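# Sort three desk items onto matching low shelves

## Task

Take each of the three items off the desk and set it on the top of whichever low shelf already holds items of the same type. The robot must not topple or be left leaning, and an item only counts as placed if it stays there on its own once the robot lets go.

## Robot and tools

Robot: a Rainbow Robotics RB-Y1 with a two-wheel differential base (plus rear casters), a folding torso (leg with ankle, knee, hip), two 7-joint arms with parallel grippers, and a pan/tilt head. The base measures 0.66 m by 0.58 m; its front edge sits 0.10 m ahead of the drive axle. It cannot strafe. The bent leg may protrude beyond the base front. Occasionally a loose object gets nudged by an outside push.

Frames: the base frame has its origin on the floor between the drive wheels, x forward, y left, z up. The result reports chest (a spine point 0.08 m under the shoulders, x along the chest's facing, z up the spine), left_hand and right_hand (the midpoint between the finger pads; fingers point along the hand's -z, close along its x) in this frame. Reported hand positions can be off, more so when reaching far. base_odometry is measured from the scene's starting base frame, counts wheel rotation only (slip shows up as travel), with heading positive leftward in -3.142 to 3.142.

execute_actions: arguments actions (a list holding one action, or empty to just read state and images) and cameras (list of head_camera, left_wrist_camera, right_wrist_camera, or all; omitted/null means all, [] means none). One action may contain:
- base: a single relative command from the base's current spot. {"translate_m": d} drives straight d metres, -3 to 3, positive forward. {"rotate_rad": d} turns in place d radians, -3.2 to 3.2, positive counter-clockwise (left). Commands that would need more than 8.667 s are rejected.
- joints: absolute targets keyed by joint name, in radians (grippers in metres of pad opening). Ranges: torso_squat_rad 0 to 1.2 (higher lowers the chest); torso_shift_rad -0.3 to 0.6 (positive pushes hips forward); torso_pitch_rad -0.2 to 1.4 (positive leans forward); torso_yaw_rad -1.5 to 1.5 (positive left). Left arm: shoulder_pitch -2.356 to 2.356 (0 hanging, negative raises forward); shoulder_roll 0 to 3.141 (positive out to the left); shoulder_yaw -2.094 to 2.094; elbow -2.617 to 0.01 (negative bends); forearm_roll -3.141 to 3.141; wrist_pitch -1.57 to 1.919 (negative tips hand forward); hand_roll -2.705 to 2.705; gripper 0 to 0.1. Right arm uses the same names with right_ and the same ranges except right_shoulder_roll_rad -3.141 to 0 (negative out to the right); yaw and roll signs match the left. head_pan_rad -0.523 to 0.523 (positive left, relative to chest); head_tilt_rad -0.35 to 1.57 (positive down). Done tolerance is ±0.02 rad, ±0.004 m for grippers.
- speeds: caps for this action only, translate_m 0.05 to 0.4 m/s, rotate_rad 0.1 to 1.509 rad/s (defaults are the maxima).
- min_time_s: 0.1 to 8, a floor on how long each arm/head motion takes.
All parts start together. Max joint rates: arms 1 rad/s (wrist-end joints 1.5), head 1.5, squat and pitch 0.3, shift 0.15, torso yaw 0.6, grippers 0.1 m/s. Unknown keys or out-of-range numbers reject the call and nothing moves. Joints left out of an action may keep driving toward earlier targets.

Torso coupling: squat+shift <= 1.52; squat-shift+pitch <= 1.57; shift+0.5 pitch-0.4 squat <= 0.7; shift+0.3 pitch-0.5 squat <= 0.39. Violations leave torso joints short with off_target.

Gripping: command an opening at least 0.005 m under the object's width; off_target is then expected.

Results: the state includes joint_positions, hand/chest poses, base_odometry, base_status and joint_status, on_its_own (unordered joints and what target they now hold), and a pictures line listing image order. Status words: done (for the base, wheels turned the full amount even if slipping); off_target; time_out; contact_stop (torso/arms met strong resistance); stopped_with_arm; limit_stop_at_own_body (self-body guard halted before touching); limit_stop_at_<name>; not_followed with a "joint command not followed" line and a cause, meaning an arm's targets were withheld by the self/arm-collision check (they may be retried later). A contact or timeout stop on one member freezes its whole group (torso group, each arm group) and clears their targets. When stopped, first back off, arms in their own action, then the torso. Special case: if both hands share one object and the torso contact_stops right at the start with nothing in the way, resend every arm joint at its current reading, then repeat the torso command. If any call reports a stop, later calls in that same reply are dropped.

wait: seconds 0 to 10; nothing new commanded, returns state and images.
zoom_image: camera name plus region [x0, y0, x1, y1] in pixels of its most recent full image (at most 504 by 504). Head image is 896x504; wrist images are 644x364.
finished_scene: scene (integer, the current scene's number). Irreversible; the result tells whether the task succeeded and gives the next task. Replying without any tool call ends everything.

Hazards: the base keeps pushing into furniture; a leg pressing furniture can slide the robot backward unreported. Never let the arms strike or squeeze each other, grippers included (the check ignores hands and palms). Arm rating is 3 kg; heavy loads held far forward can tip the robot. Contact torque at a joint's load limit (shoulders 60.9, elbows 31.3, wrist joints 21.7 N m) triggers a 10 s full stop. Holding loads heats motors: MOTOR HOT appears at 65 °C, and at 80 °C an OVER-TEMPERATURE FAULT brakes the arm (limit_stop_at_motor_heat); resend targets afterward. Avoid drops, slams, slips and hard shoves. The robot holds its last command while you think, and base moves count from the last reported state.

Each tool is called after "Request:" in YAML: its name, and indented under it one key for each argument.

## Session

Request:
execute_actions:
  actions: []
  cameras: ["head_camera"]

Scene clock: 0.00 s.
base_odometry: x=+0.000 y=+0.000 heading=+0.000 (m, m, rad; odometry frame)
base_status: not commanded
joint_positions: torso_squat_rad=+0.350 torso_shift_rad=+0.000 torso_pitch_rad=-0.001 torso_yaw_rad=-0.001 left_shoulder_pitch_rad=+0.011 left_shoulder_roll_rad=+0.003 left_shoulder_yaw_rad=+0.031 left_elbow_rad=-0.266 left_forearm_roll_rad=-0.029 left_wrist_pitch_rad=-0.009 left_hand_roll_rad=+0.044 left_gripper_m=+0.099 right_shoulder_pitch_rad=+0.040 right_shoulder_roll_rad=+0.000 right_shoulder_yaw_rad=-0.038 right_elbow_rad=-0.150 right_forearm_roll_rad=+0.019 right_wrist_pitch_rad=-0.002 right_hand_roll_rad=+0.014 right_gripper_m=+0.100 head_pan_rad=+0.000 head_tilt_rad=+0.400
joint_status: not commanded
chest: x=-0.2285 y=+0.0009 z=+1.2474 quat_wxyz=(+1.000, -0.001, +0.000, +0.000) (m; base frame)
left_hand: x=-0.1046 y=+0.2269 z=+0.5729 quat_wxyz=(+0.991, +0.002, -0.133, +0.024) (m; base frame)
right_hand: x=-0.1837 y=-0.2241 z=+0.5640 quat_wxyz=(+0.998, -0.004, -0.057, -0.010) (m; base frame)
pictures: head_camera
Images, in order (width x height): head_camera 896x504.

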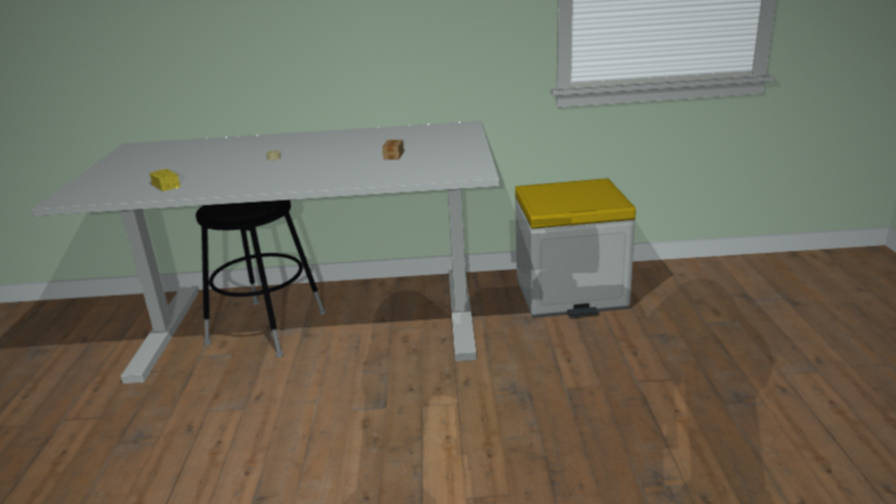

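Request:
execute_actions:
  actions:
    - {"base":{"rotate_rad":-1.6}}
  cameras: ["head_camera"]

Request:
execute_actions:
  actions:
    - {"base":{"rotate_rad":-1.1}}
  cameras: ["head_camera"]

Request:
execute_actions:
  actions:
    - {"base":{"rotate_rad":-1.1}}
  cameras: ["head_camera"]

Request:
execute_actions:
  actions:
    - {"base":{"rotate_rad":-1.1}}
  cameras: ["head_camera"]

Scene clock: 8.60 s.
base_odometry: x=+0.000 y=+0.000 heading=-1.600 (m, m, rad; odometry frame)
base_status: done
joint_positions: torso_squat_rad=+0.350 torso_shift_rad=+0.000 torso_pitch_rad=-0.001 torso_yaw_rad=-0.001 left_shoulder_pitch_rad=+0.011 left_shoulder_roll_rad=+0.003 left_shoulder_yaw_rad=+0.031 left_elbow_rad=-0.266 left_forearm_roll_rad=-0.029 left_wrist_pitch_rad=-0.009 left_hand_roll_rad=+0.044 left_gripper_m=+0.099 right_shoulder_pitch_rad=+0.040 right_shoulder_roll_rad=+0.000 right_shoulder_yaw_rad=-0.038 right_elbow_rad=-0.150 right_forearm_roll_rad=+0.019 right_wrist_pitch_rad=-0.002 right_hand_roll_rad=+0.014 right_gripper_m=+0.100 head_pan_rad=+0.000 head_tilt_rad=+0.400
joint_status: not commanded
chest: x=-0.2286 y=+0.0010 z=+1.2474 quat_wxyz=(+1.000, -0.001, +0.000, +0.000) (m; base frame)
left_hand: x=-0.1046 y=+0.2268 z=+0.5729 quat_wxyz=(+0.991, +0.002, -0.133, +0.024) (m; base frame)
right_hand: x=-0.1837 y=-0.2241 z=+0.5640 quat_wxyz=(+0.998, -0.004, -0.057, -0.010) (m; base frame)
pictures: head_camera
Images, in order (width x height): head_camera 896x504.

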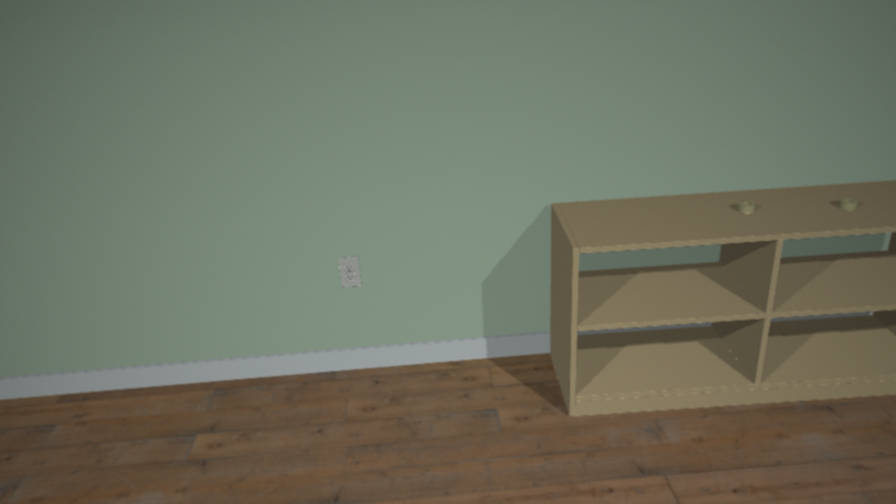

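Scene clock: 12.03 s.
base_odometry: x=+0.000 y=+0.000 heading=-2.699 (m, m, rad; odometry frame)
base_status: done
joint_positions: torso_squat_rad=+0.350 torso_shift_rad=+0.000 torso_pitch_rad=-0.001 torso_yaw_rad=-0.001 left_shoulder_pitch_rad=+0.011 left_shoulder_roll_rad=+0.003 left_shoulder_yaw_rad=+0.031 left_elbow_rad=-0.266 left_forearm_roll_rad=-0.029 left_wrist_pitch_rad=-0.009 left_hand_roll_rad=+0.044 left_gripper_m=+0.099 right_shoulder_pitch_rad=+0.040 right_shoulder_roll_rad=+0.000 right_shoulder_yaw_rad=-0.038 right_elbow_rad=-0.150 right_forearm_roll_rad=+0.019 right_wrist_pitch_rad=-0.002 right_hand_roll_rad=+0.014 right_gripper_m=+0.100 head_pan_rad=+0.000 head_tilt_rad=+0.400
joint_status: not commanded
chest: x=-0.2286 y=+0.0010 z=+1.2474 quat_wxyz=(+1.000, -0.001, +0.000, +0.000) (m; base frame)
left_hand: x=-0.1046 y=+0.2268 z=+0.5729 quat_wxyz=(+0.991, +0.002, -0.133, +0.024) (m; base frame)
right_hand: x=-0.1837 y=-0.2241 z=+0.5640 quat_wxyz=(+0.998, -0.004, -0.057, -0.010) (m; base frame)
pictures: head_camera
Images, in order (width x height): head_camera 896x504.

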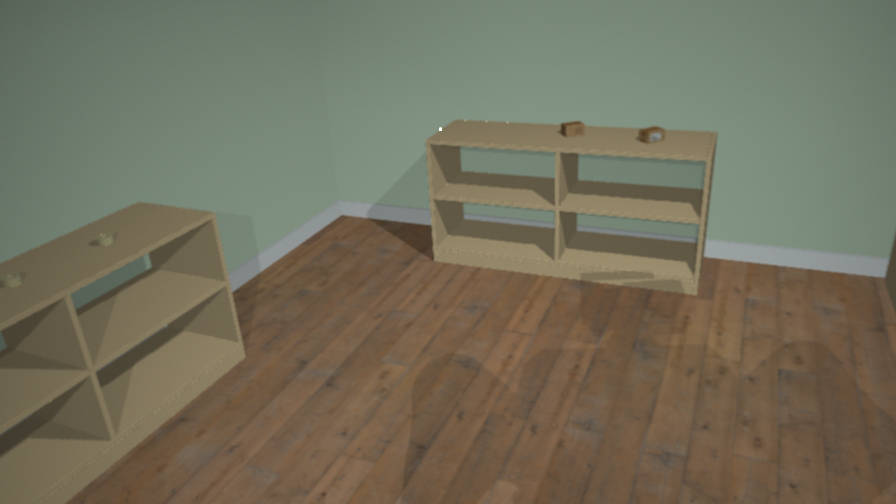

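Scene clock: 15.47 s.
base_odometry: x=+0.000 y=+0.000 heading=+2.485 (m, m, rad; odometry frame)
base_status: done
joint_positions: torso_squat_rad=+0.350 torso_shift_rad=+0.000 torso_pitch_rad=-0.001 torso_yaw_rad=-0.001 left_shoulder_pitch_rad=+0.011 left_shoulder_roll_rad=+0.003 left_shoulder_yaw_rad=+0.031 left_elbow_rad=-0.266 left_forearm_roll_rad=-0.029 left_wrist_pitch_rad=-0.009 left_hand_roll_rad=+0.044 left_gripper_m=+0.099 right_shoulder_pitch_rad=+0.040 right_shoulder_roll_rad=+0.000 right_shoulder_yaw_rad=-0.038 right_elbow_rad=-0.150 right_forearm_roll_rad=+0.019 right_wrist_pitch_rad=-0.002 right_hand_roll_rad=+0.014 right_gripper_m=+0.100 head_pan_rad=+0.000 head_tilt_rad=+0.400
joint_status: not commanded
chest: x=-0.2286 y=+0.0010 z=+1.2474 quat_wxyz=(+1.000, -0.001, +0.000, +0.000) (m; base frame)
left_hand: x=-0.1046 y=+0.2268 z=+0.5729 quat_wxyz=(+0.991, +0.002, -0.133, +0.024) (m; base frame)
right_hand: x=-0.1837 y=-0.2241 z=+0.5640 quat_wxyz=(+0.998, -0.004, -0.057, -0.010) (m; base frame)
pictures: head_camera
Images, in order (width x height): head_camera 896x504.

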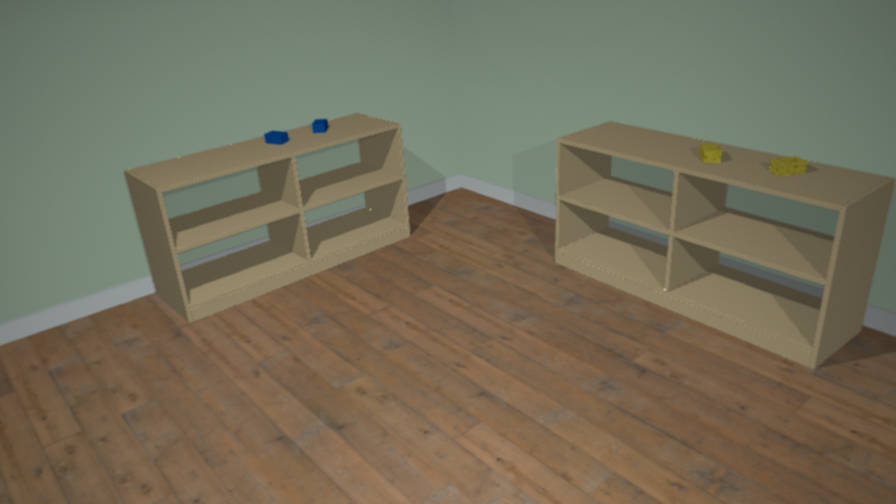

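Scene clock: 18.90 s.
base_odometry: x=+0.000 y=+0.000 heading=+1.385 (m, m, rad; odometry frame)
base_status: done
joint_positions: torso_squat_rad=+0.350 torso_shift_rad=+0.000 torso_pitch_rad=-0.001 torso_yaw_rad=-0.001 left_shoulder_pitch_rad=+0.011 left_shoulder_roll_rad=+0.003 left_shoulder_yaw_rad=+0.031 left_elbow_rad=-0.266 left_forearm_roll_rad=-0.029 left_wrist_pitch_rad=-0.009 left_hand_roll_rad=+0.044 left_gripper_m=+0.099 right_shoulder_pitch_rad=+0.040 right_shoulder_roll_rad=+0.000 right_shoulder_yaw_rad=-0.038 right_elbow_rad=-0.150 right_forearm_roll_rad=+0.019 right_wrist_pitch_rad=-0.002 right_hand_roll_rad=+0.014 right_gripper_m=+0.100 head_pan_rad=+0.000 head_tilt_rad=+0.400
joint_status: not commanded
chest: x=-0.2286 y=+0.0010 z=+1.2474 quat_wxyz=(+1.000, -0.001, +0.000, +0.000) (m; base frame)
left_hand: x=-0.1046 y=+0.2268 z=+0.5729 quat_wxyz=(+0.991, +0.002, -0.133, +0.024) (m; base frame)
right_hand: x=-0.1837 y=-0.2241 z=+0.5640 quat_wxyz=(+0.998, -0.004, -0.057, -0.010) (m; base frame)
pictures: head_camera
Images, in order (width x height): head_camera 896x504.

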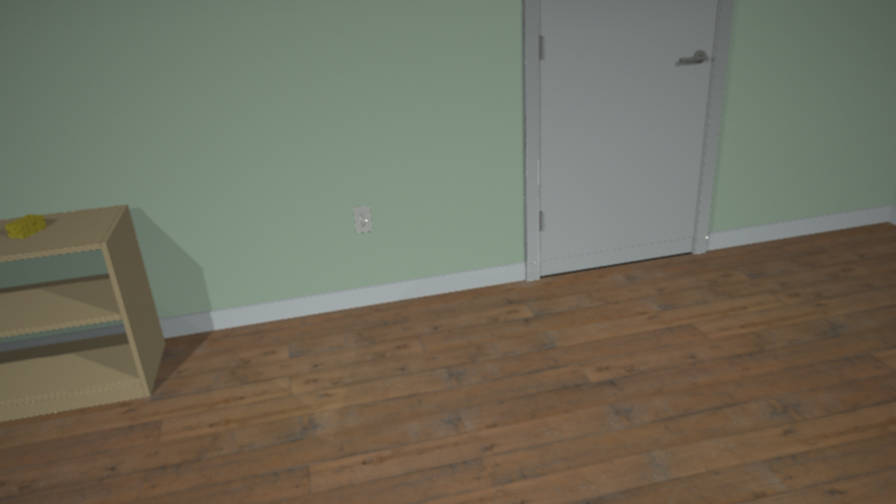

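Request:
execute_actions:
  actions:
    - {"base":{"rotate_rad":-1.0},"joints":{"torso_pitch_rad":0.59,"torso_shift_rad":0.075,"torso_squat_rad":0.45,"head_tilt_rad":0.0,"left_shoulder_pitch_rad":-1.35,"left_shoulder_roll_rad":0.22,"left_elbow_rad":-1.15,"left_wrist_pitch_rad":1.9,"left_hand_roll_rad":0.35,"right_shoulder_pitch_rad":-1.35,"right_shoulder_roll_rad":-0.22,"right_elbow_rad":-1.15,"right_wrist_pitch_rad":1.9,"right_hand_roll_rad":-0.35}}
  cameras: []

Request:
execute_actions:
  actions:
    - {"base":{"translate_m":1.2}}
  cameras: []

Request:
execute_actions:
  actions:
    - {"base":{"rotate_rad":-0.45}}
  cameras: ["head_camera"]

Scene clock: 27.47 s.
base_odometry: x=+0.000 y=+0.000 heading=+0.386 (m, m, rad; odometry frame)
base_status: done
joint_positions: torso_squat_rad=+0.450 torso_shift_rad=+0.075 torso_pitch_rad=+0.590 torso_yaw_rad=-0.001 left_shoulder_pitch_rad=-1.350 left_shoulder_roll_rad=+0.220 left_shoulder_yaw_rad=+0.031 left_elbow_rad=-1.150 left_forearm_roll_rad=-0.029 left_wrist_pitch_rad=+1.900 left_hand_roll_rad=+0.350 left_gripper_m=+0.099 right_shoulder_pitch_rad=-1.350 right_shoulder_roll_rad=-0.220 right_shoulder_yaw_rad=-0.038 right_elbow_rad=-1.150 right_forearm_roll_rad=+0.019 right_wrist_pitch_rad=+1.900 right_hand_roll_rad=-0.350 right_gripper_m=+0.100 head_pan_rad=+0.000 head_tilt_rad=+0.000
joint_status: all done
chest: x=-0.0086 y=+0.0009 z=+1.1661 quat_wxyz=(+0.957, -0.001, +0.291, +0.000) (m; base frame)
left_hand: x=+0.4886 y=+0.1706 z=+0.8647 quat_wxyz=(+0.994, +0.099, -0.013, +0.049) (m; base frame)
right_hand: x=+0.4884 y=-0.1684 z=+0.8652 quat_wxyz=(+0.994, -0.094, -0.012, -0.050) (m; base frame)
pictures: none
No camera images: the call's "cameras" was empty. Leave "cameras" out to get every camera's image.

Scene clock: 31.83 s.
base_odometry: x=+1.112 y=+0.452 heading=+0.386 (m, m, rad; odometry frame)
base_status: done
joint_positions: torso_squat_rad=+0.450 torso_shift_rad=+0.075 torso_pitch_rad=+0.590 torso_yaw_rad=-0.001 left_shoulder_pitch_rad=-1.350 left_shoulder_roll_rad=+0.220 left_shoulder_yaw_rad=+0.031 left_elbow_rad=-1.150 left_forearm_roll_rad=-0.029 left_wrist_pitch_rad=+1.900 left_hand_roll_rad=+0.350 left_gripper_m=+0.099 right_shoulder_pitch_rad=-1.350 right_shoulder_roll_rad=-0.220 right_shoulder_yaw_rad=-0.038 right_elbow_rad=-1.150 right_forearm_roll_rad=+0.019 right_wrist_pitch_rad=+1.900 right_hand_roll_rad=-0.350 right_gripper_m=+0.100 head_pan_rad=+0.000 head_tilt_rad=+0.000
joint_status: not commanded
chest: x=-0.0086 y=+0.0009 z=+1.1662 quat_wxyz=(+0.957, -0.001, +0.291, +0.000) (m; base frame)
left_hand: x=+0.4886 y=+0.1706 z=+0.8647 quat_wxyz=(+0.994, +0.099, -0.013, +0.049) (m; base frame)
right_hand: x=+0.4884 y=-0.1684 z=+0.8652 quat_wxyz=(+0.994, -0.094, -0.012, -0.050) (m; base frame)
pictures: none
No camera images: the call's "cameras" was empty. Leave "cameras" out to get every camera's image.

Scene clock: 34.07 s.
base_odometry: x=+1.112 y=+0.452 heading=-0.064 (m, m, rad; odometry frame)
base_status: done
joint_positions: torso_squat_rad=+0.450 torso_shift_rad=+0.075 torso_pitch_rad=+0.590 torso_yaw_rad=-0.001 left_shoulder_pitch_rad=-1.350 left_shoulder_roll_rad=+0.220 left_shoulder_yaw_rad=+0.031 left_elbow_rad=-1.150 left_forearm_roll_rad=-0.029 left_wrist_pitch_rad=+1.900 left_hand_roll_rad=+0.350 left_gripper_m=+0.099 right_shoulder_pitch_rad=-1.350 right_shoulder_roll_rad=-0.220 right_shoulder_yaw_rad=-0.038 right_elbow_rad=-1.150 right_forearm_roll_rad=+0.019 right_wrist_pitch_rad=+1.900 right_hand_roll_rad=-0.350 right_gripper_m=+0.100 head_pan_rad=+0.000 head_tilt_rad=+0.000
joint_status: not commanded
chest: x=-0.0086 y=+0.0009 z=+1.1662 quat_wxyz=(+0.957, -0.001, +0.291, +0.000) (m; base frame)
left_hand: x=+0.4886 y=+0.1706 z=+0.8647 quat_wxyz=(+0.994, +0.099, -0.013, +0.049) (m; base frame)
right_hand: x=+0.4884 y=-0.1684 z=+0.8652 quat_wxyz=(+0.994, -0.094, -0.012, -0.050) (m; base frame)
pictures: head_camera
Images, in order (width x height): head_camera 896x504.

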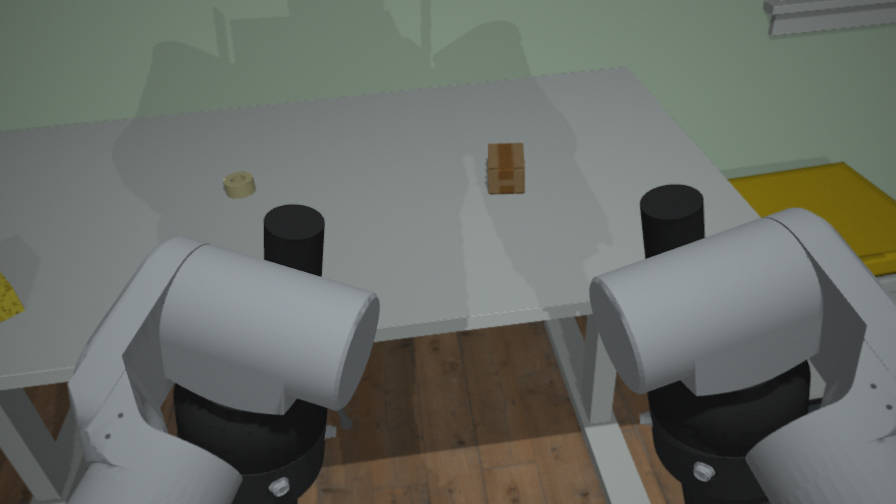

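Request:
execute_actions:
  actions:
    - {"base":{"rotate_rad":0.12},"joints":{"right_hand_roll_rad":-1.9,"right_shoulder_roll_rad":-0.1}}
  cameras: []

Request:
execute_actions:
  actions:
    - {"base":{"translate_m":0.55}}
  cameras: ["head_camera","right_wrist_camera"]

Scene clock: 40.50 s.
base_odometry: x=+1.112 y=+0.452 heading=+0.056 (m, m, rad; odometry frame)
base_status: done
joint_positions: torso_squat_rad=+0.450 torso_shift_rad=+0.075 torso_pitch_rad=+0.590 torso_yaw_rad=-0.001 left_shoulder_pitch_rad=-1.350 left_shoulder_roll_rad=+0.220 left_shoulder_yaw_rad=+0.031 left_elbow_rad=-1.150 left_forearm_roll_rad=-0.029 left_wrist_pitch_rad=+1.900 left_hand_roll_rad=+0.350 left_gripper_m=+0.099 right_shoulder_pitch_rad=-1.350 right_shoulder_roll_rad=-0.100 right_shoulder_yaw_rad=-0.038 right_elbow_rad=-1.150 right_forearm_roll_rad=+0.019 right_wrist_pitch_rad=+1.900 right_hand_roll_rad=-1.900 right_gripper_m=+0.100 head_pan_rad=+0.000 head_tilt_rad=+0.000
joint_status: all done
chest: x=-0.0086 y=+0.0009 z=+1.1662 quat_wxyz=(+0.957, -0.001, +0.291, +0.000) (m; base frame)
left_hand: x=+0.4886 y=+0.1706 z=+0.8647 quat_wxyz=(+0.994, +0.099, -0.013, +0.049) (m; base frame)
right_hand: x=+0.4670 y=-0.1035 z=+0.8543 quat_wxyz=(+0.706, -0.043, -0.032, -0.706) (m; base frame)
pictures: none
No camera images: the call's "cameras" was empty. Leave "cameras" out to get every camera's image.

Scene clock: 43.23 s.
base_odometry: x=+1.661 y=+0.482 heading=+0.055 (m, m, rad; odometry frame)
base_status: done
joint_positions: torso_squat_rad=+0.450 torso_shift_rad=+0.075 torso_pitch_rad=+0.590 torso_yaw_rad=-0.001 left_shoulder_pitch_rad=-1.350 left_shoulder_roll_rad=+0.220 left_shoulder_yaw_rad=+0.031 left_elbow_rad=-1.150 left_forearm_roll_rad=-0.029 left_wrist_pitch_rad=+1.900 left_hand_roll_rad=+0.350 left_gripper_m=+0.099 right_shoulder_pitch_rad=-1.350 right_shoulder_roll_rad=-0.100 right_shoulder_yaw_rad=-0.038 right_elbow_rad=-1.150 right_forearm_roll_rad=+0.019 right_wrist_pitch_rad=+1.900 right_hand_roll_rad=-1.900 right_gripper_m=+0.100 head_pan_rad=+0.000 head_tilt_rad=+0.000
joint_status: not commanded
chest: x=-0.0086 y=+0.0009 z=+1.1662 quat_wxyz=(+0.957, -0.001, +0.291, +0.000) (m; base frame)
left_hand: x=+0.4886 y=+0.1706 z=+0.8647 quat_wxyz=(+0.994, +0.099, -0.013, +0.049) (m; base frame)
right_hand: x=+0.4670 y=-0.1035 z=+0.8543 quat_wxyz=(+0.706, -0.043, -0.032, -0.706) (m; base frame)
pictures: head_camera, right_wrist_camera
Images, in order (width x height): head_camera 896x504, right_wrist_camera 644x364.

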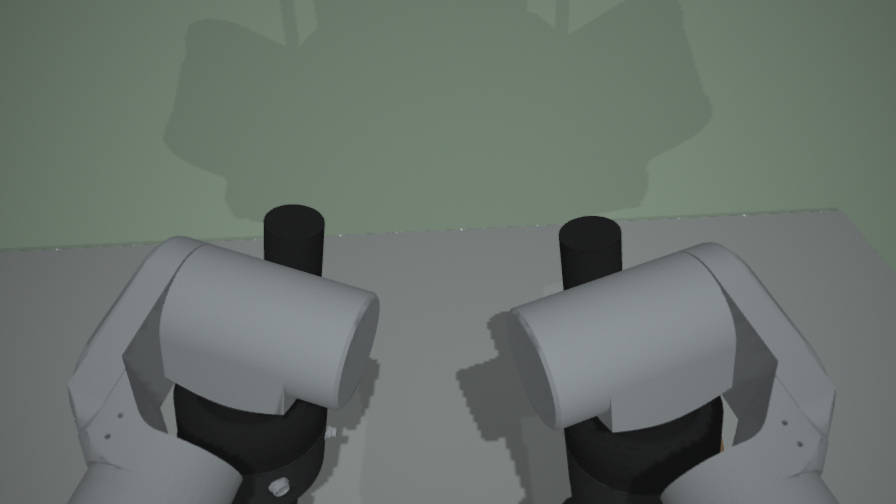

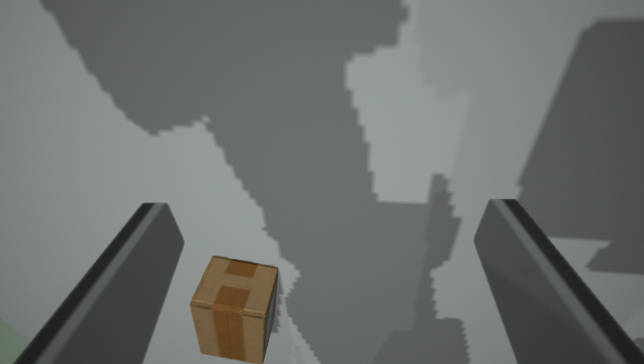

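Request:
execute_actions:
  actions:
    - {"base":{"translate_m":0.08},"joints":{"right_shoulder_roll_rad":-0.21,"torso_squat_rad":0.6,"left_shoulder_pitch_rad":-1.7}}
  cameras: ["right_wrist_camera"]

Scene clock: 47.53 s.
base_odometry: x=+1.741 y=+0.486 heading=+0.054 (m, m, rad; odometry frame)
base_status: done
joint_positions: torso_squat_rad=+0.600 torso_shift_rad=+0.075 torso_pitch_rad=+0.590 torso_yaw_rad=-0.001 left_shoulder_pitch_rad=-1.700 left_shoulder_roll_rad=+0.220 left_shoulder_yaw_rad=+0.031 left_elbow_rad=-1.150 left_forearm_roll_rad=-0.029 left_wrist_pitch_rad=+1.900 left_hand_roll_rad=+0.350 left_gripper_m=+0.099 right_shoulder_pitch_rad=-1.350 right_shoulder_roll_rad=-0.210 right_shoulder_yaw_rad=-0.038 right_elbow_rad=-1.150 right_forearm_roll_rad=+0.019 right_wrist_pitch_rad=+1.900 right_hand_roll_rad=-1.900 right_gripper_m=+0.100 head_pan_rad=+0.000 head_tilt_rad=+0.000
joint_status: all done
chest: x=-0.0125 y=+0.0008 z=+1.1137 quat_wxyz=(+0.957, -0.001, +0.291, +0.000) (m; base frame)
left_hand: x=+0.5701 y=+0.1021 z=+0.9826 quat_wxyz=(+0.982, +0.055, -0.179, +0.016) (m; base frame)
right_hand: x=+0.4828 y=-0.1631 z=+0.8115 quat_wxyz=(+0.678, -0.058, -0.070, -0.729) (m; base frame)
pictures: right_wrist_camera
Images, in order (width x height): right_wrist_camera 644x364.

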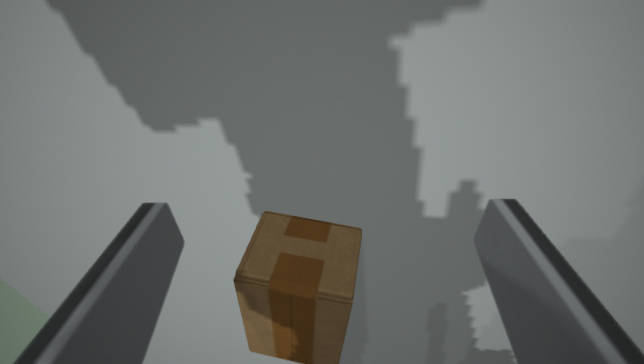

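Request:
execute_actions:
  actions:
    - {"base":{"translate_m":0.03}}
  cameras: []

Request:
execute_actions:
  actions:
    - {"joints":{"torso_squat_rad":0.73}}
  cameras: []

Request:
execute_actions:
  actions:
    - {"joints":{"right_gripper_m":0.01}}
  cameras: []

Scene clock: 50.60 s.
base_odometry: x=+1.771 y=+0.488 heading=+0.054 (m, m, rad; odometry frame)
base_status: done
joint_positions: torso_squat_rad=+0.600 torso_shift_rad=+0.075 torso_pitch_rad=+0.590 torso_yaw_rad=-0.001 left_shoulder_pitch_rad=-1.700 left_shoulder_roll_rad=+0.220 left_shoulder_yaw_rad=+0.031 left_elbow_rad=-1.150 left_forearm_roll_rad=-0.029 left_wrist_pitch_rad=+1.900 left_hand_roll_rad=+0.350 left_gripper_m=+0.099 right_shoulder_pitch_rad=-1.350 right_shoulder_roll_rad=-0.210 right_shoulder_yaw_rad=-0.038 right_elbow_rad=-1.150 right_forearm_roll_rad=+0.019 right_wrist_pitch_rad=+1.900 right_hand_roll_rad=-1.900 right_gripper_m=+0.100 head_pan_rad=+0.000 head_tilt_rad=+0.000
joint_status: not commanded
chest: x=-0.0125 y=+0.0008 z=+1.1137 quat_wxyz=(+0.957, -0.001, +0.291, +0.000) (m; base frame)
left_hand: x=+0.5701 y=+0.1021 z=+0.9826 quat_wxyz=(+0.982, +0.055, -0.179, +0.016) (m; base frame)
right_hand: x=+0.4828 y=-0.1631 z=+0.8116 quat_wxyz=(+0.678, -0.058, -0.070, -0.729) (m; base frame)
pictures: none
No camera images: the call's "cameras" was empty. Leave "cameras" out to get every camera's image.

Scene clock: 51.90 s.
base_odometry: x=+1.771 y=+0.488 heading=+0.054 (m, m, rad; odometry frame)
base_status: not commanded
joint_positions: torso_squat_rad=+0.730 torso_shift_rad=+0.074 torso_pitch_rad=+0.587 torso_yaw_rad=-0.001 left_shoulder_pitch_rad=-1.700 left_shoulder_roll_rad=+0.220 left_shoulder_yaw_rad=+0.031 left_elbow_rad=-1.150 left_forearm_roll_rad=-0.029 left_wrist_pitch_rad=+1.900 left_hand_roll_rad=+0.350 left_gripper_m=+0.099 right_shoulder_pitch_rad=-1.356 right_shoulder_roll_rad=-0.211 right_shoulder_yaw_rad=-0.038 right_elbow_rad=-1.154 right_forearm_roll_rad=+0.019 right_wrist_pitch_rad=+1.901 right_hand_roll_rad=-1.900 right_gripper_m=+0.099 head_pan_rad=+0.000 head_tilt_rad=+0.000
joint_status: all done
chest: x=-0.0182 y=+0.0009 z=+1.0582 quat_wxyz=(+0.957, -0.001, +0.289, +0.000) (m; base frame)
left_hand: x=+0.5648 y=+0.1020 z=+0.9288 quat_wxyz=(+0.982, +0.055, -0.180, +0.016) (m; base frame)
right_hand: x=+0.4806 y=-0.1623 z=+0.7612 quat_wxyz=(+0.678, -0.053, -0.074, -0.729) (m; base frame)
pictures: none
No camera images: the call's "cameras" was empty. Leave "cameras" out to get every camera's image.

Scene clock: 53.30 s.
base_odometry: x=+1.771 y=+0.488 heading=+0.054 (m, m, rad; odometry frame)
base_status: not commanded
joint_positions: torso_squat_rad=+0.730 torso_shift_rad=+0.075 torso_pitch_rad=+0.590 torso_yaw_rad=-0.001 left_shoulder_pitch_rad=-1.700 left_shoulder_roll_rad=+0.220 left_shoulder_yaw_rad=+0.031 left_elbow_rad=-1.150 left_forearm_roll_rad=-0.029 left_wrist_pitch_rad=+1.900 left_hand_roll_rad=+0.350 left_gripper_m=+0.099 right_shoulder_pitch_rad=-1.351 right_shoulder_roll_rad=-0.210 right_shoulder_yaw_rad=-0.038 right_elbow_rad=-1.150 right_forearm_roll_rad=+0.019 right_wrist_pitch_rad=+1.900 right_hand_roll_rad=-1.900 right_gripper_m=+0.010 head_pan_rad=+0.000 head_tilt_rad=+0.000
joint_status: all done
chest: x=-0.0169 y=+0.0009 z=+1.0578 quat_wxyz=(+0.957, -0.001, +0.291, +0.000) (m; base frame)
left_hand: x=+0.5657 y=+0.1021 z=+0.9268 quat_wxyz=(+0.982, +0.055, -0.179, +0.016) (m; base frame)
right_hand: x=+0.4788 y=-0.1630 z=+0.7560 quat_wxyz=(+0.678, -0.057, -0.071, -0.729) (m; base frame)
pictures: none
No camera images: the call's "cameras" was empty. Leave "cameras" out to get every camera's image.

Missed. Open, lift, forward 0.05, retry.

Request:
execute_actions:
  actions:
    - {"joints":{"right_gripper_m":0.1,"torso_squat_rad":0.58}}
  cameras: []

Request:
execute_actions:
  actions:
    - {"base":{"translate_m":0.05}}
  cameras: ["right_wrist_camera"]

Scene clock: 57.00 s.
base_odometry: x=+1.771 y=+0.488 heading=+0.054 (m, m, rad; odometry frame)
base_status: not commanded
joint_positions: torso_squat_rad=+0.580 torso_shift_rad=+0.075 torso_pitch_rad=+0.590 torso_yaw_rad=-0.001 left_shoulder_pitch_rad=-1.700 left_shoulder_roll_rad=+0.220 left_shoulder_yaw_rad=+0.031 left_elbow_rad=-1.150 left_forearm_roll_rad=-0.029 left_wrist_pitch_rad=+1.900 left_hand_roll_rad=+0.350 left_gripper_m=+0.099 right_shoulder_pitch_rad=-1.350 right_shoulder_roll_rad=-0.210 right_shoulder_yaw_rad=-0.038 right_elbow_rad=-1.150 right_forearm_roll_rad=+0.019 right_wrist_pitch_rad=+1.900 right_hand_roll_rad=-1.900 right_gripper_m=+0.100 head_pan_rad=+0.000 head_tilt_rad=+0.000
joint_status: all done
chest: x=-0.0120 y=+0.0009 z=+1.1215 quat_wxyz=(+0.957, -0.001, +0.291, +0.000) (m; base frame)
left_hand: x=+0.5706 y=+0.1022 z=+0.9903 quat_wxyz=(+0.982, +0.055, -0.179, +0.016) (m; base frame)
right_hand: x=+0.4835 y=-0.1630 z=+0.8195 quat_wxyz=(+0.678, -0.058, -0.071, -0.729) (m; base frame)
pictures: none
No camera images: the call's "cameras" was empty. Leave "cameras" out to get every camera's image.

Scene clock: 58.17 s.
base_odometry: x=+1.821 y=+0.491 heading=+0.053 (m, m, rad; odometry frame)
base_status: done
joint_positions: torso_squat_rad=+0.580 torso_shift_rad=+0.075 torso_pitch_rad=+0.590 torso_yaw_rad=-0.001 left_shoulder_pitch_rad=-1.700 left_shoulder_roll_rad=+0.220 left_shoulder_yaw_rad=+0.031 left_elbow_rad=-1.150 left_forearm_roll_rad=-0.029 left_wrist_pitch_rad=+1.900 left_hand_roll_rad=+0.350 left_gripper_m=+0.099 right_shoulder_pitch_rad=-1.350 right_shoulder_roll_rad=-0.210 right_shoulder_yaw_rad=-0.038 right_elbow_rad=-1.150 right_forearm_roll_rad=+0.019 right_wrist_pitch_rad=+1.900 right_hand_roll_rad=-1.900 right_gripper_m=+0.100 head_pan_rad=+0.000 head_tilt_rad=+0.000
joint_status: not commanded
chest: x=-0.0120 y=+0.0009 z=+1.1215 quat_wxyz=(+0.957, -0.001, +0.291, +0.000) (m; base frame)
left_hand: x=+0.5706 y=+0.1022 z=+0.9903 quat_wxyz=(+0.982, +0.055, -0.179, +0.016) (m; base frame)
right_hand: x=+0.4835 y=-0.1630 z=+0.8194 quat_wxyz=(+0.678, -0.058, -0.071, -0.729) (m; base frame)
pictures: right_wrist_camera
Images, in order (width x height): right_wrist_camera 644x364.

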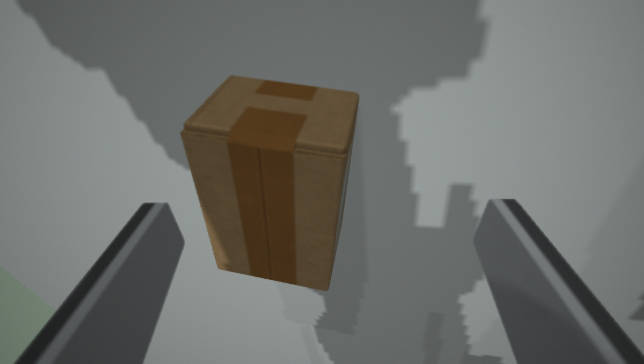

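Request:
execute_actions:
  actions:
    - {"joints":{"right_shoulder_roll_rad":-0.25}}
  cameras: []

Request:
execute_actions:
  actions:
    - {"joints":{"torso_squat_rad":0.73}}
  cameras: []

Request:
execute_actions:
  actions:
    - {"joints":{"right_gripper_m":0.01}}
  cameras: []

Scene clock: 61.83 s.
base_odometry: x=+1.821 y=+0.491 heading=+0.053 (m, m, rad; odometry frame)
base_status: not commanded
joint_positions: torso_squat_rad=+0.580 torso_shift_rad=+0.075 torso_pitch_rad=+0.590 torso_yaw_rad=-0.001 left_shoulder_pitch_rad=-1.700 left_shoulder_roll_rad=+0.220 left_shoulder_yaw_rad=+0.031 left_elbow_rad=-1.150 left_forearm_roll_rad=-0.029 left_wrist_pitch_rad=+1.900 left_hand_roll_rad=+0.350 left_gripper_m=+0.099 right_shoulder_pitch_rad=-1.350 right_shoulder_roll_rad=-0.250 right_shoulder_yaw_rad=-0.038 right_elbow_rad=-1.150 right_forearm_roll_rad=+0.019 right_wrist_pitch_rad=+1.900 right_hand_roll_rad=-1.900 right_gripper_m=+0.100 head_pan_rad=+0.000 head_tilt_rad=+0.000
joint_status: all done
chest: x=-0.0120 y=+0.0009 z=+1.1215 quat_wxyz=(+0.957, -0.001, +0.291, +0.000) (m; base frame)
left_hand: x=+0.5706 y=+0.1021 z=+0.9903 quat_wxyz=(+0.982, +0.055, -0.179, +0.016) (m; base frame)
right_hand: x=+0.4895 y=-0.1848 z=+0.8243 quat_wxyz=(+0.667, -0.063, -0.084, -0.737) (m; base frame)
pictures: none
No camera images: the call's "cameras" was empty. Leave "cameras" out to get every camera's image.

Scene clock: 63.20 s.
base_odometry: x=+1.821 y=+0.491 heading=+0.053 (m, m, rad; odometry frame)
base_status: not commanded
joint_positions: torso_squat_rad=+0.730 torso_shift_rad=+0.074 torso_pitch_rad=+0.588 torso_yaw_rad=-0.001 left_shoulder_pitch_rad=-1.700 left_shoulder_roll_rad=+0.220 left_shoulder_yaw_rad=+0.031 left_elbow_rad=-1.150 left_forearm_roll_rad=-0.029 left_wrist_pitch_rad=+1.900 left_hand_roll_rad=+0.350 left_gripper_m=+0.099 right_shoulder_pitch_rad=-1.353 right_shoulder_roll_rad=-0.251 right_shoulder_yaw_rad=-0.038 right_elbow_rad=-1.152 right_forearm_roll_rad=+0.019 right_wrist_pitch_rad=+1.901 right_hand_roll_rad=-1.900 right_gripper_m=+0.099 head_pan_rad=+0.000 head_tilt_rad=+0.000
joint_status: all done
chest: x=-0.0175 y=+0.0008 z=+1.0580 quat_wxyz=(+0.957, -0.001, +0.290, +0.000) (m; base frame)
left_hand: x=+0.5653 y=+0.1020 z=+0.9278 quat_wxyz=(+0.982, +0.055, -0.180, +0.016) (m; base frame)
right_hand: x=+0.4858 y=-0.1845 z=+0.7635 quat_wxyz=(+0.667, -0.061, -0.086, -0.737) (m; base frame)
pictures: none
No camera images: the call's "cameras" was empty. Leave "cameras" out to get every camera's image.

Scene clock: 64.60 s.
base_odometry: x=+1.821 y=+0.491 heading=+0.053 (m, m, rad; odometry frame)
base_status: not commanded
joint_positions: torso_squat_rad=+0.730 torso_shift_rad=+0.075 torso_pitch_rad=+0.589 torso_yaw_rad=-0.001 left_shoulder_pitch_rad=-1.700 left_shoulder_roll_rad=+0.220 left_shoulder_yaw_rad=+0.031 left_elbow_rad=-1.150 left_forearm_roll_rad=-0.029 left_wrist_pitch_rad=+1.900 left_hand_roll_rad=+0.350 left_gripper_m=+0.099 right_shoulder_pitch_rad=-1.352 right_shoulder_roll_rad=-0.250 right_shoulder_yaw_rad=-0.038 right_elbow_rad=-1.151 right_forearm_roll_rad=+0.019 right_wrist_pitch_rad=+1.900 right_hand_roll_rad=-1.900 right_gripper_m=+0.068 head_pan_rad=+0.000 head_tilt_rad=+0.000
joint_status: right_gripper_m off_target (ended at +0.068, target +0.010)
chest: x=-0.0170 y=+0.0009 z=+1.0578 quat_wxyz=(+0.957, -0.001, +0.290, +0.000) (m; base frame)
left_hand: x=+0.5656 y=+0.1021 z=+0.9270 quat_wxyz=(+0.982, +0.055, -0.179, +0.016) (m; base frame)
right_hand: x=+0.4853 y=-0.1846 z=+0.7617 quat_wxyz=(+0.667, -0.062, -0.085, -0.737) (m; base frame)
pictures: none
No camera images: the call's "cameras" was empty. Leave "cameras" out to get every camera's image.

Request:
execute_actions:
  actions:
    - {"joints":{"torso_squat_rad":0.5,"right_shoulder_pitch_rad":-1.7,"left_shoulder_pitch_rad":-1.35,"left_shoulder_roll_rad":0.28}}
  cameras: ["left_wrist_camera"]

Scene clock: 68.67 s.
base_odometry: x=+1.821 y=+0.491 heading=+0.053 (m, m, rad; odometry frame)
base_status: not commanded
joint_positions: torso_squat_rad=+0.500 torso_shift_rad=+0.075 torso_pitch_rad=+0.590 torso_yaw_rad=-0.001 left_shoulder_pitch_rad=-1.350 left_shoulder_roll_rad=+0.280 left_shoulder_yaw_rad=+0.031 left_elbow_rad=-1.150 left_forearm_roll_rad=-0.029 left_wrist_pitch_rad=+1.900 left_hand_roll_rad=+0.350 left_gripper_m=+0.099 right_shoulder_pitch_rad=-1.700 right_shoulder_roll_rad=-0.250 right_shoulder_yaw_rad=-0.038 right_elbow_rad=-1.150 right_forearm_roll_rad=+0.019 right_wrist_pitch_rad=+1.900 right_hand_roll_rad=-1.900 right_gripper_m=+0.062 head_pan_rad=+0.000 head_tilt_rad=+0.000
joint_status: all done
on_its_own: right_gripper_m moved -0.006 toward your old target +0.010
chest: x=-0.0098 y=+0.0009 z=+1.1502 quat_wxyz=(+0.957, -0.001, +0.291, +0.000) (m; base frame)
left_hand: x=+0.4959 y=+0.2033 z=+0.8563 quat_wxyz=(+0.990, +0.119, -0.022, +0.069) (m; base frame)
right_hand: x=+0.5773 y=-0.1154 z=+1.0235 quat_wxyz=(+0.682, +0.085, -0.171, -0.706) (m; base frame)
pictures: left_wrist_camera
Images, in order (width x height): left_wrist_camera 644x364.

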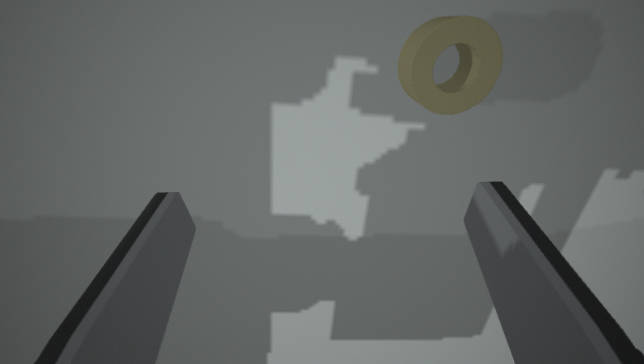

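Request:
execute_actions:
  actions:
    - {"base":{"translate_m":0.08},"joints":{"torso_squat_rad":0.6,"left_shoulder_roll_rad":0.4}}
  cameras: ["left_wrist_camera"]

Scene clock: 71.43 s.
base_odometry: x=+1.901 y=+0.495 heading=+0.052 (m, m, rad; odometry frame)
base_status: done
joint_positions: torso_squat_rad=+0.600 torso_shift_rad=+0.075 torso_pitch_rad=+0.590 torso_yaw_rad=-0.001 left_shoulder_pitch_rad=-1.350 left_shoulder_roll_rad=+0.400 left_shoulder_yaw_rad=+0.031 left_elbow_rad=-1.150 left_forearm_roll_rad=-0.029 left_wrist_pitch_rad=+1.900 left_hand_roll_rad=+0.350 left_gripper_m=+0.099 right_shoulder_pitch_rad=-1.700 right_shoulder_roll_rad=-0.250 right_shoulder_yaw_rad=-0.038 right_elbow_rad=-1.150 right_forearm_roll_rad=+0.019 right_wrist_pitch_rad=+1.900 right_hand_roll_rad=-1.900 right_gripper_m=+0.062 head_pan_rad=+0.000 head_tilt_rad=+0.000
joint_status: all done
chest: x=-0.0125 y=+0.0009 z=+1.1137 quat_wxyz=(+0.957, -0.001, +0.291, +0.000) (m; base frame)
left_hand: x=+0.5060 y=+0.2685 z=+0.8397 quat_wxyz=(+0.980, +0.159, -0.040, +0.108) (m; base frame)
right_hand: x=+0.5746 y=-0.1154 z=+0.9868 quat_wxyz=(+0.682, +0.085, -0.171, -0.706) (m; base frame)
pictures: left_wrist_camera
Images, in order (width x height): left_wrist_camera 644x364.

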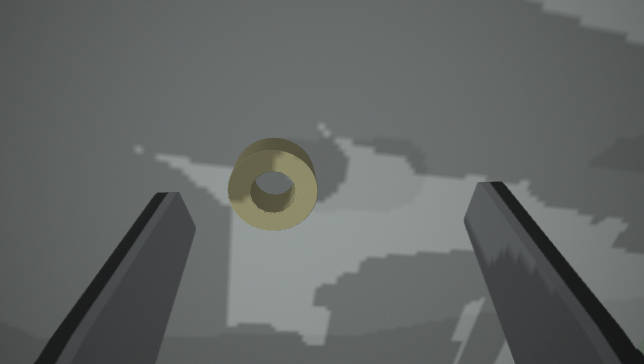

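Request:
execute_actions:
  actions:
    - {"base":{"translate_m":-0.03},"joints":{"left_shoulder_roll_rad":0.36}}
  cameras: []

Request:
execute_actions:
  actions:
    - {"joints":{"torso_squat_rad":0.77}}
  cameras: []

Request:
execute_actions:
  actions:
    - {"joints":{"left_gripper_m":0.02}}
  cameras: []

Scene clock: 74.83 s.
base_odometry: x=+1.871 y=+0.493 heading=+0.052 (m, m, rad; odometry frame)
base_status: done
joint_positions: torso_squat_rad=+0.600 torso_shift_rad=+0.075 torso_pitch_rad=+0.590 torso_yaw_rad=-0.001 left_shoulder_pitch_rad=-1.350 left_shoulder_roll_rad=+0.360 left_shoulder_yaw_rad=+0.031 left_elbow_rad=-1.150 left_forearm_roll_rad=-0.029 left_wrist_pitch_rad=+1.900 left_hand_roll_rad=+0.350 left_gripper_m=+0.099 right_shoulder_pitch_rad=-1.700 right_shoulder_roll_rad=-0.250 right_shoulder_yaw_rad=-0.038 right_elbow_rad=-1.150 right_forearm_roll_rad=+0.019 right_wrist_pitch_rad=+1.900 right_hand_roll_rad=-1.900 right_gripper_m=+0.062 head_pan_rad=+0.000 head_tilt_rad=+0.000
joint_status: all done
chest: x=-0.0126 y=+0.0008 z=+1.1137 quat_wxyz=(+0.957, -0.001, +0.291, +0.000) (m; base frame)
left_hand: x=+0.5024 y=+0.2467 z=+0.8325 quat_wxyz=(+0.984, +0.146, -0.034, +0.095) (m; base frame)
right_hand: x=+0.5745 y=-0.1156 z=+0.9869 quat_wxyz=(+0.682, +0.085, -0.171, -0.706) (m; base frame)
pictures: none
No camera images: the call's "cameras" was empty. Leave "cameras" out to get every camera's image.

Scene clock: 76.20 s.
base_odometry: x=+1.871 y=+0.493 heading=+0.052 (m, m, rad; odometry frame)
base_status: not commanded
joint_positions: torso_squat_rad=+0.770 torso_shift_rad=+0.075 torso_pitch_rad=+0.590 torso_yaw_rad=-0.001 left_shoulder_pitch_rad=-1.351 left_shoulder_roll_rad=+0.360 left_shoulder_yaw_rad=+0.031 left_elbow_rad=-1.150 left_forearm_roll_rad=-0.029 left_wrist_pitch_rad=+1.900 left_hand_roll_rad=+0.350 left_gripper_m=+0.099 right_shoulder_pitch_rad=-1.700 right_shoulder_roll_rad=-0.250 right_shoulder_yaw_rad=-0.038 right_elbow_rad=-1.150 right_forearm_roll_rad=+0.019 right_wrist_pitch_rad=+1.900 right_hand_roll_rad=-1.900 right_gripper_m=+0.062 head_pan_rad=+0.000 head_tilt_rad=+0.000
joint_status: all done
chest: x=-0.0184 y=+0.0008 z=+1.0388 quat_wxyz=(+0.957, -0.001, +0.291, +0.000) (m; base frame)
left_hand: x=+0.4970 y=+0.2466 z=+0.7584 quat_wxyz=(+0.984, +0.146, -0.035, +0.095) (m; base frame)
right_hand: x=+0.5688 y=-0.1156 z=+0.9122 quat_wxyz=(+0.682, +0.085, -0.171, -0.706) (m; base frame)
pictures: none
No camera images: the call's "cameras" was empty. Leave "cameras" out to get every camera's image.

Scene clock: 77.47 s.
base_odometry: x=+1.871 y=+0.493 heading=+0.052 (m, m, rad; odometry frame)
base_status: not commanded
joint_positions: torso_squat_rad=+0.770 torso_shift_rad=+0.075 torso_pitch_rad=+0.590 torso_yaw_rad=-0.001 left_shoulder_pitch_rad=-1.350 left_shoulder_roll_rad=+0.360 left_shoulder_yaw_rad=+0.031 left_elbow_rad=-1.150 left_forearm_roll_rad=-0.029 left_wrist_pitch_rad=+1.900 left_hand_roll_rad=+0.350 left_gripper_m=+0.049 right_shoulder_pitch_rad=-1.700 right_shoulder_roll_rad=-0.250 right_shoulder_yaw_rad=-0.038 right_elbow_rad=-1.150 right_forearm_roll_rad=+0.019 right_wrist_pitch_rad=+1.900 right_hand_roll_rad=-1.900 right_gripper_m=+0.062 head_pan_rad=+0.000 head_tilt_rad=+0.000
joint_status: left_gripper_m off_target (ended at +0.049, target +0.020)
chest: x=-0.0183 y=+0.0008 z=+1.0388 quat_wxyz=(+0.957, -0.001, +0.291, +0.000) (m; base frame)
left_hand: x=+0.4969 y=+0.2467 z=+0.7580 quat_wxyz=(+0.984, +0.146, -0.035, +0.095) (m; base frame)
right_hand: x=+0.5688 y=-0.1156 z=+0.9121 quat_wxyz=(+0.682, +0.085, -0.171, -0.706) (m; base frame)
pictures: none
No camera images: the call's "cameras" was empty. Leave "cameras" out to get every camera's image.

Request:
execute_actions:
  actions:
    - {"base":{"translate_m":-0.6},"joints":{"torso_squat_rad":0.4,"left_shoulder_roll_rad":0.22}}
  cameras: []

Request:
execute_actions:
  actions:
    - {"base":{"rotate_rad":-2.79}}
  cameras: []

Request:
execute_actions:
  actions:
    - {"base":{"translate_m":1.93}}
  cameras: []

Request:
execute_actions:
  actions:
    - {"base":{"rotate_rad":1.22}}
  cameras: ["head_camera"]

Scene clock: 85.13 s.
base_odometry: x=+1.272 y=+0.462 heading=+0.051 (m, m, rad; odometry frame)
base_status: done
joint_positions: torso_squat_rad=+0.400 torso_shift_rad=+0.075 torso_pitch_rad=+0.590 torso_yaw_rad=-0.001 left_shoulder_pitch_rad=-1.350 left_shoulder_roll_rad=+0.220 left_shoulder_yaw_rad=+0.032 left_elbow_rad=-1.150 left_forearm_roll_rad=-0.029 left_wrist_pitch_rad=+1.900 left_hand_roll_rad=+0.350 left_gripper_m=+0.049 right_shoulder_pitch_rad=-1.700 right_shoulder_roll_rad=-0.250 right_shoulder_yaw_rad=-0.038 right_elbow_rad=-1.150 right_forearm_roll_rad=+0.019 right_wrist_pitch_rad=+1.900 right_hand_roll_rad=-1.900 right_gripper_m=+0.062 head_pan_rad=+0.000 head_tilt_rad=+0.000
joint_status: all done
chest: x=-0.0075 y=+0.0008 z=+1.1805 quat_wxyz=(+0.957, -0.001, +0.291, +0.000) (m; base frame)
left_hand: x=+0.4897 y=+0.1707 z=+0.8792 quat_wxyz=(+0.994, +0.099, -0.013, +0.049) (m; base frame)
right_hand: x=+0.5795 y=-0.1155 z=+1.0537 quat_wxyz=(+0.682, +0.085, -0.171, -0.706) (m; base frame)
pictures: none
No camera images: the call's "cameras" was empty. Leave "cameras" out to get every camera's image.

Scene clock: 90.20 s.
base_odometry: x=+1.272 y=+0.462 heading=-2.738 (m, m, rad; odometry frame)
base_status: done
joint_positions: torso_squat_rad=+0.400 torso_shift_rad=+0.075 torso_pitch_rad=+0.590 torso_yaw_rad=-0.001 left_shoulder_pitch_rad=-1.350 left_shoulder_roll_rad=+0.220 left_shoulder_yaw_rad=+0.032 left_elbow_rad=-1.150 left_forearm_roll_rad=-0.029 left_wrist_pitch_rad=+1.900 left_hand_roll_rad=+0.350 left_gripper_m=+0.049 right_shoulder_pitch_rad=-1.700 right_shoulder_roll_rad=-0.250 right_shoulder_yaw_rad=-0.038 right_elbow_rad=-1.150 right_forearm_roll_rad=+0.019 right_wrist_pitch_rad=+1.900 right_hand_roll_rad=-1.900 right_gripper_m=+0.062 head_pan_rad=+0.000 head_tilt_rad=+0.000
joint_status: not commanded
chest: x=-0.0075 y=+0.0009 z=+1.1805 quat_wxyz=(+0.957, -0.001, +0.291, +0.000) (m; base frame)
left_hand: x=+0.4897 y=+0.1706 z=+0.8791 quat_wxyz=(+0.994, +0.099, -0.013, +0.049) (m; base frame)
right_hand: x=+0.5796 y=-0.1156 z=+1.0537 quat_wxyz=(+0.682, +0.085, -0.171, -0.706) (m; base frame)
pictures: none
No camera images: the call's "cameras" was empty. Leave "cameras" out to get every camera's image.

Scene clock: 96.40 s.
base_odometry: x=-0.504 y=-0.295 heading=-2.738 (m, m, rad; odometry frame)
base_status: done
joint_positions: torso_squat_rad=+0.400 torso_shift_rad=+0.075 torso_pitch_rad=+0.590 torso_yaw_rad=-0.001 left_shoulder_pitch_rad=-1.350 left_shoulder_roll_rad=+0.220 left_shoulder_yaw_rad=+0.032 left_elbow_rad=-1.150 left_forearm_roll_rad=-0.029 left_wrist_pitch_rad=+1.900 left_hand_roll_rad=+0.350 left_gripper_m=+0.049 right_shoulder_pitch_rad=-1.700 right_shoulder_roll_rad=-0.250 right_shoulder_yaw_rad=-0.038 right_elbow_rad=-1.150 right_forearm_roll_rad=+0.019 right_wrist_pitch_rad=+1.900 right_hand_roll_rad=-1.900 right_gripper_m=+0.062 head_pan_rad=+0.000 head_tilt_rad=+0.000
joint_status: not commanded
chest: x=-0.0075 y=+0.0009 z=+1.1805 quat_wxyz=(+0.957, -0.001, +0.291, +0.000) (m; base frame)
left_hand: x=+0.4897 y=+0.1706 z=+0.8791 quat_wxyz=(+0.994, +0.099, -0.013, +0.049) (m; base frame)
right_hand: x=+0.5796 y=-0.1156 z=+1.0537 quat_wxyz=(+0.682, +0.085, -0.171, -0.706) (m; base frame)
pictures: none
No camera images: the call's "cameras" was empty. Leave "cameras" out to get every camera's image.

Scene clock: 99.87 s.
base_odometry: x=-0.503 y=-0.295 heading=-1.519 (m, m, rad; odometry frame)
base_status: done
joint_positions: torso_squat_rad=+0.400 torso_shift_rad=+0.075 torso_pitch_rad=+0.590 torso_yaw_rad=-0.001 left_shoulder_pitch_rad=-1.350 left_shoulder_roll_rad=+0.220 left_shoulder_yaw_rad=+0.032 left_elbow_rad=-1.150 left_forearm_roll_rad=-0.029 left_wrist_pitch_rad=+1.900 left_hand_roll_rad=+0.350 left_gripper_m=+0.049 right_shoulder_pitch_rad=-1.700 right_shoulder_roll_rad=-0.250 right_shoulder_yaw_rad=-0.038 right_elbow_rad=-1.150 right_forearm_roll_rad=+0.019 right_wrist_pitch_rad=+1.900 right_hand_roll_rad=-1.900 right_gripper_m=+0.062 head_pan_rad=+0.000 head_tilt_rad=+0.000
joint_status: not commanded
chest: x=-0.0075 y=+0.0009 z=+1.1805 quat_wxyz=(+0.957, -0.001, +0.291, +0.000) (m; base frame)
left_hand: x=+0.4897 y=+0.1707 z=+0.8791 quat_wxyz=(+0.994, +0.099, -0.013, +0.049) (m; base frame)
right_hand: x=+0.5796 y=-0.1155 z=+1.0537 quat_wxyz=(+0.682, +0.085, -0.171, -0.706) (m; base frame)
pictures: head_camera
Images, in order (width x height): head_camera 896x504.

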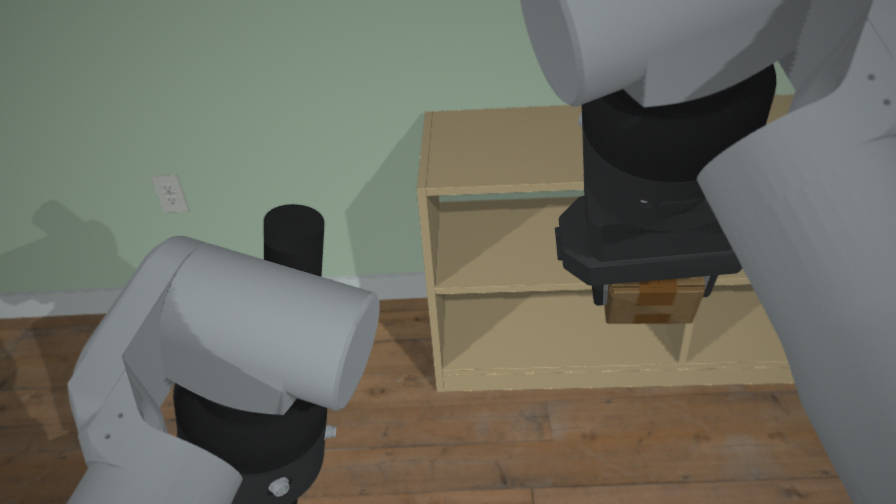

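Request:
execute_actions:
  actions:
    - {"base":{"rotate_rad":-0.4}}
  cameras: []

Request:
execute_actions:
  actions:
    - {"base":{"translate_m":0.7},"joints":{"torso_squat_rad":0.7}}
  cameras: ["left_wrist_camera"]

Scene clock: 103.70 s.
base_odometry: x=-0.503 y=-0.295 heading=-1.918 (m, m, rad; odometry frame)
base_status: done
joint_positions: torso_squat_rad=+0.400 torso_shift_rad=+0.075 torso_pitch_rad=+0.590 torso_yaw_rad=-0.001 left_shoulder_pitch_rad=-1.350 left_shoulder_roll_rad=+0.220 left_shoulder_yaw_rad=+0.032 left_elbow_rad=-1.150 left_forearm_roll_rad=-0.029 left_wrist_pitch_rad=+1.900 left_hand_roll_rad=+0.350 left_gripper_m=+0.049 right_shoulder_pitch_rad=-1.700 right_shoulder_roll_rad=-0.250 right_shoulder_yaw_rad=-0.038 right_elbow_rad=-1.150 right_forearm_roll_rad=+0.019 right_wrist_pitch_rad=+1.900 right_hand_roll_rad=-1.900 right_gripper_m=+0.062 head_pan_rad=+0.000 head_tilt_rad=+0.000
joint_status: not commanded
chest: x=-0.0075 y=+0.0009 z=+1.1805 quat_wxyz=(+0.957, -0.001, +0.291, +0.000) (m; base frame)
left_hand: x=+0.4897 y=+0.1706 z=+0.8791 quat_wxyz=(+0.994, +0.099, -0.013, +0.049) (m; base frame)
right_hand: x=+0.5796 y=-0.1155 z=+1.0537 quat_wxyz=(+0.682, +0.085, -0.171, -0.706) (m; base frame)
pictures: none
No camera images: the call's "cameras" was empty. Leave "cameras" out to get every camera's image.

Scene clock: 106.80 s.
base_odometry: x=-0.741 y=-0.954 heading=-1.917 (m, m, rad; odometry frame)
base_status: done
joint_positions: torso_squat_rad=+0.700 torso_shift_rad=+0.075 torso_pitch_rad=+0.590 torso_yaw_rad=-0.001 left_shoulder_pitch_rad=-1.350 left_shoulder_roll_rad=+0.220 left_shoulder_yaw_rad=+0.032 left_elbow_rad=-1.150 left_forearm_roll_rad=-0.029 left_wrist_pitch_rad=+1.900 left_hand_roll_rad=+0.350 left_gripper_m=+0.049 right_shoulder_pitch_rad=-1.700 right_shoulder_roll_rad=-0.250 right_shoulder_yaw_rad=-0.038 right_elbow_rad=-1.150 right_forearm_roll_rad=+0.019 right_wrist_pitch_rad=+1.900 right_hand_roll_rad=-1.900 right_gripper_m=+0.062 head_pan_rad=+0.000 head_tilt_rad=+0.000
joint_status: all done
chest: x=-0.0157 y=+0.0008 z=+1.0715 quat_wxyz=(+0.957, -0.001, +0.291, +0.000) (m; base frame)
left_hand: x=+0.4815 y=+0.1706 z=+0.7700 quat_wxyz=(+0.994, +0.099, -0.013, +0.049) (m; base frame)
right_hand: x=+0.5714 y=-0.1156 z=+0.9446 quat_wxyz=(+0.682, +0.085, -0.171, -0.706) (m; base frame)
pictures: left_wrist_camera
Images, in order (width x height): left_wrist_camera 644x364.

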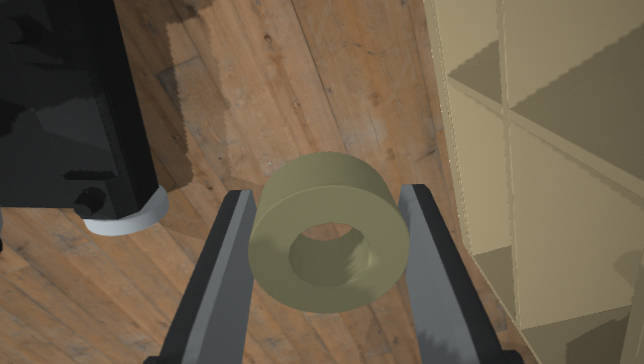

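Request:
execute_actions:
  actions:
    - {"base":{"translate_m":0.38}}
  cameras: ["left_wrist_camera"]

Scene clock: 110.23 s.
base_odometry: x=-0.870 y=-1.311 heading=-1.916 (m, m, rad; odometry frame)
base_status: done
joint_positions: torso_squat_rad=+0.700 torso_shift_rad=+0.075 torso_pitch_rad=+0.590 torso_yaw_rad=-0.001 left_shoulder_pitch_rad=-1.350 left_shoulder_roll_rad=+0.220 left_shoulder_yaw_rad=+0.032 left_elbow_rad=-1.150 left_forearm_roll_rad=-0.029 left_wrist_pitch_rad=+1.900 left_hand_roll_rad=+0.350 left_gripper_m=+0.049 right_shoulder_pitch_rad=-1.700 right_shoulder_roll_rad=-0.250 right_shoulder_yaw_rad=-0.038 right_elbow_rad=-1.150 right_forearm_roll_rad=+0.019 right_wrist_pitch_rad=+1.900 right_hand_roll_rad=-1.900 right_gripper_m=+0.062 head_pan_rad=+0.000 head_tilt_rad=+0.000
joint_status: not commanded
chest: x=-0.0157 y=+0.0008 z=+1.0715 quat_wxyz=(+0.957, -0.001, +0.291, +0.000) (m; base frame)
left_hand: x=+0.4815 y=+0.1706 z=+0.7700 quat_wxyz=(+0.994, +0.099, -0.013, +0.049) (m; base frame)
right_hand: x=+0.5714 y=-0.1156 z=+0.9446 quat_wxyz=(+0.682, +0.085, -0.171, -0.706) (m; base frame)
pictures: left_wrist_camera
Images, in order (width x height): left_wrist_camera 644x364.

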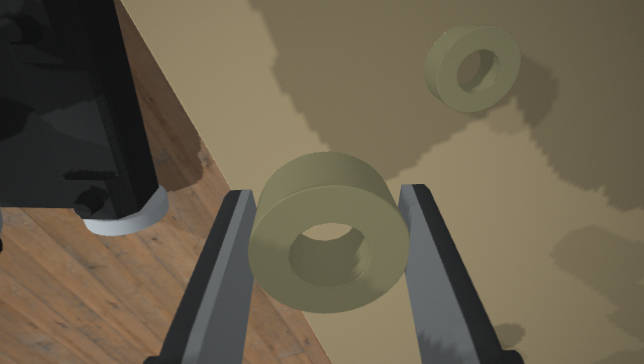

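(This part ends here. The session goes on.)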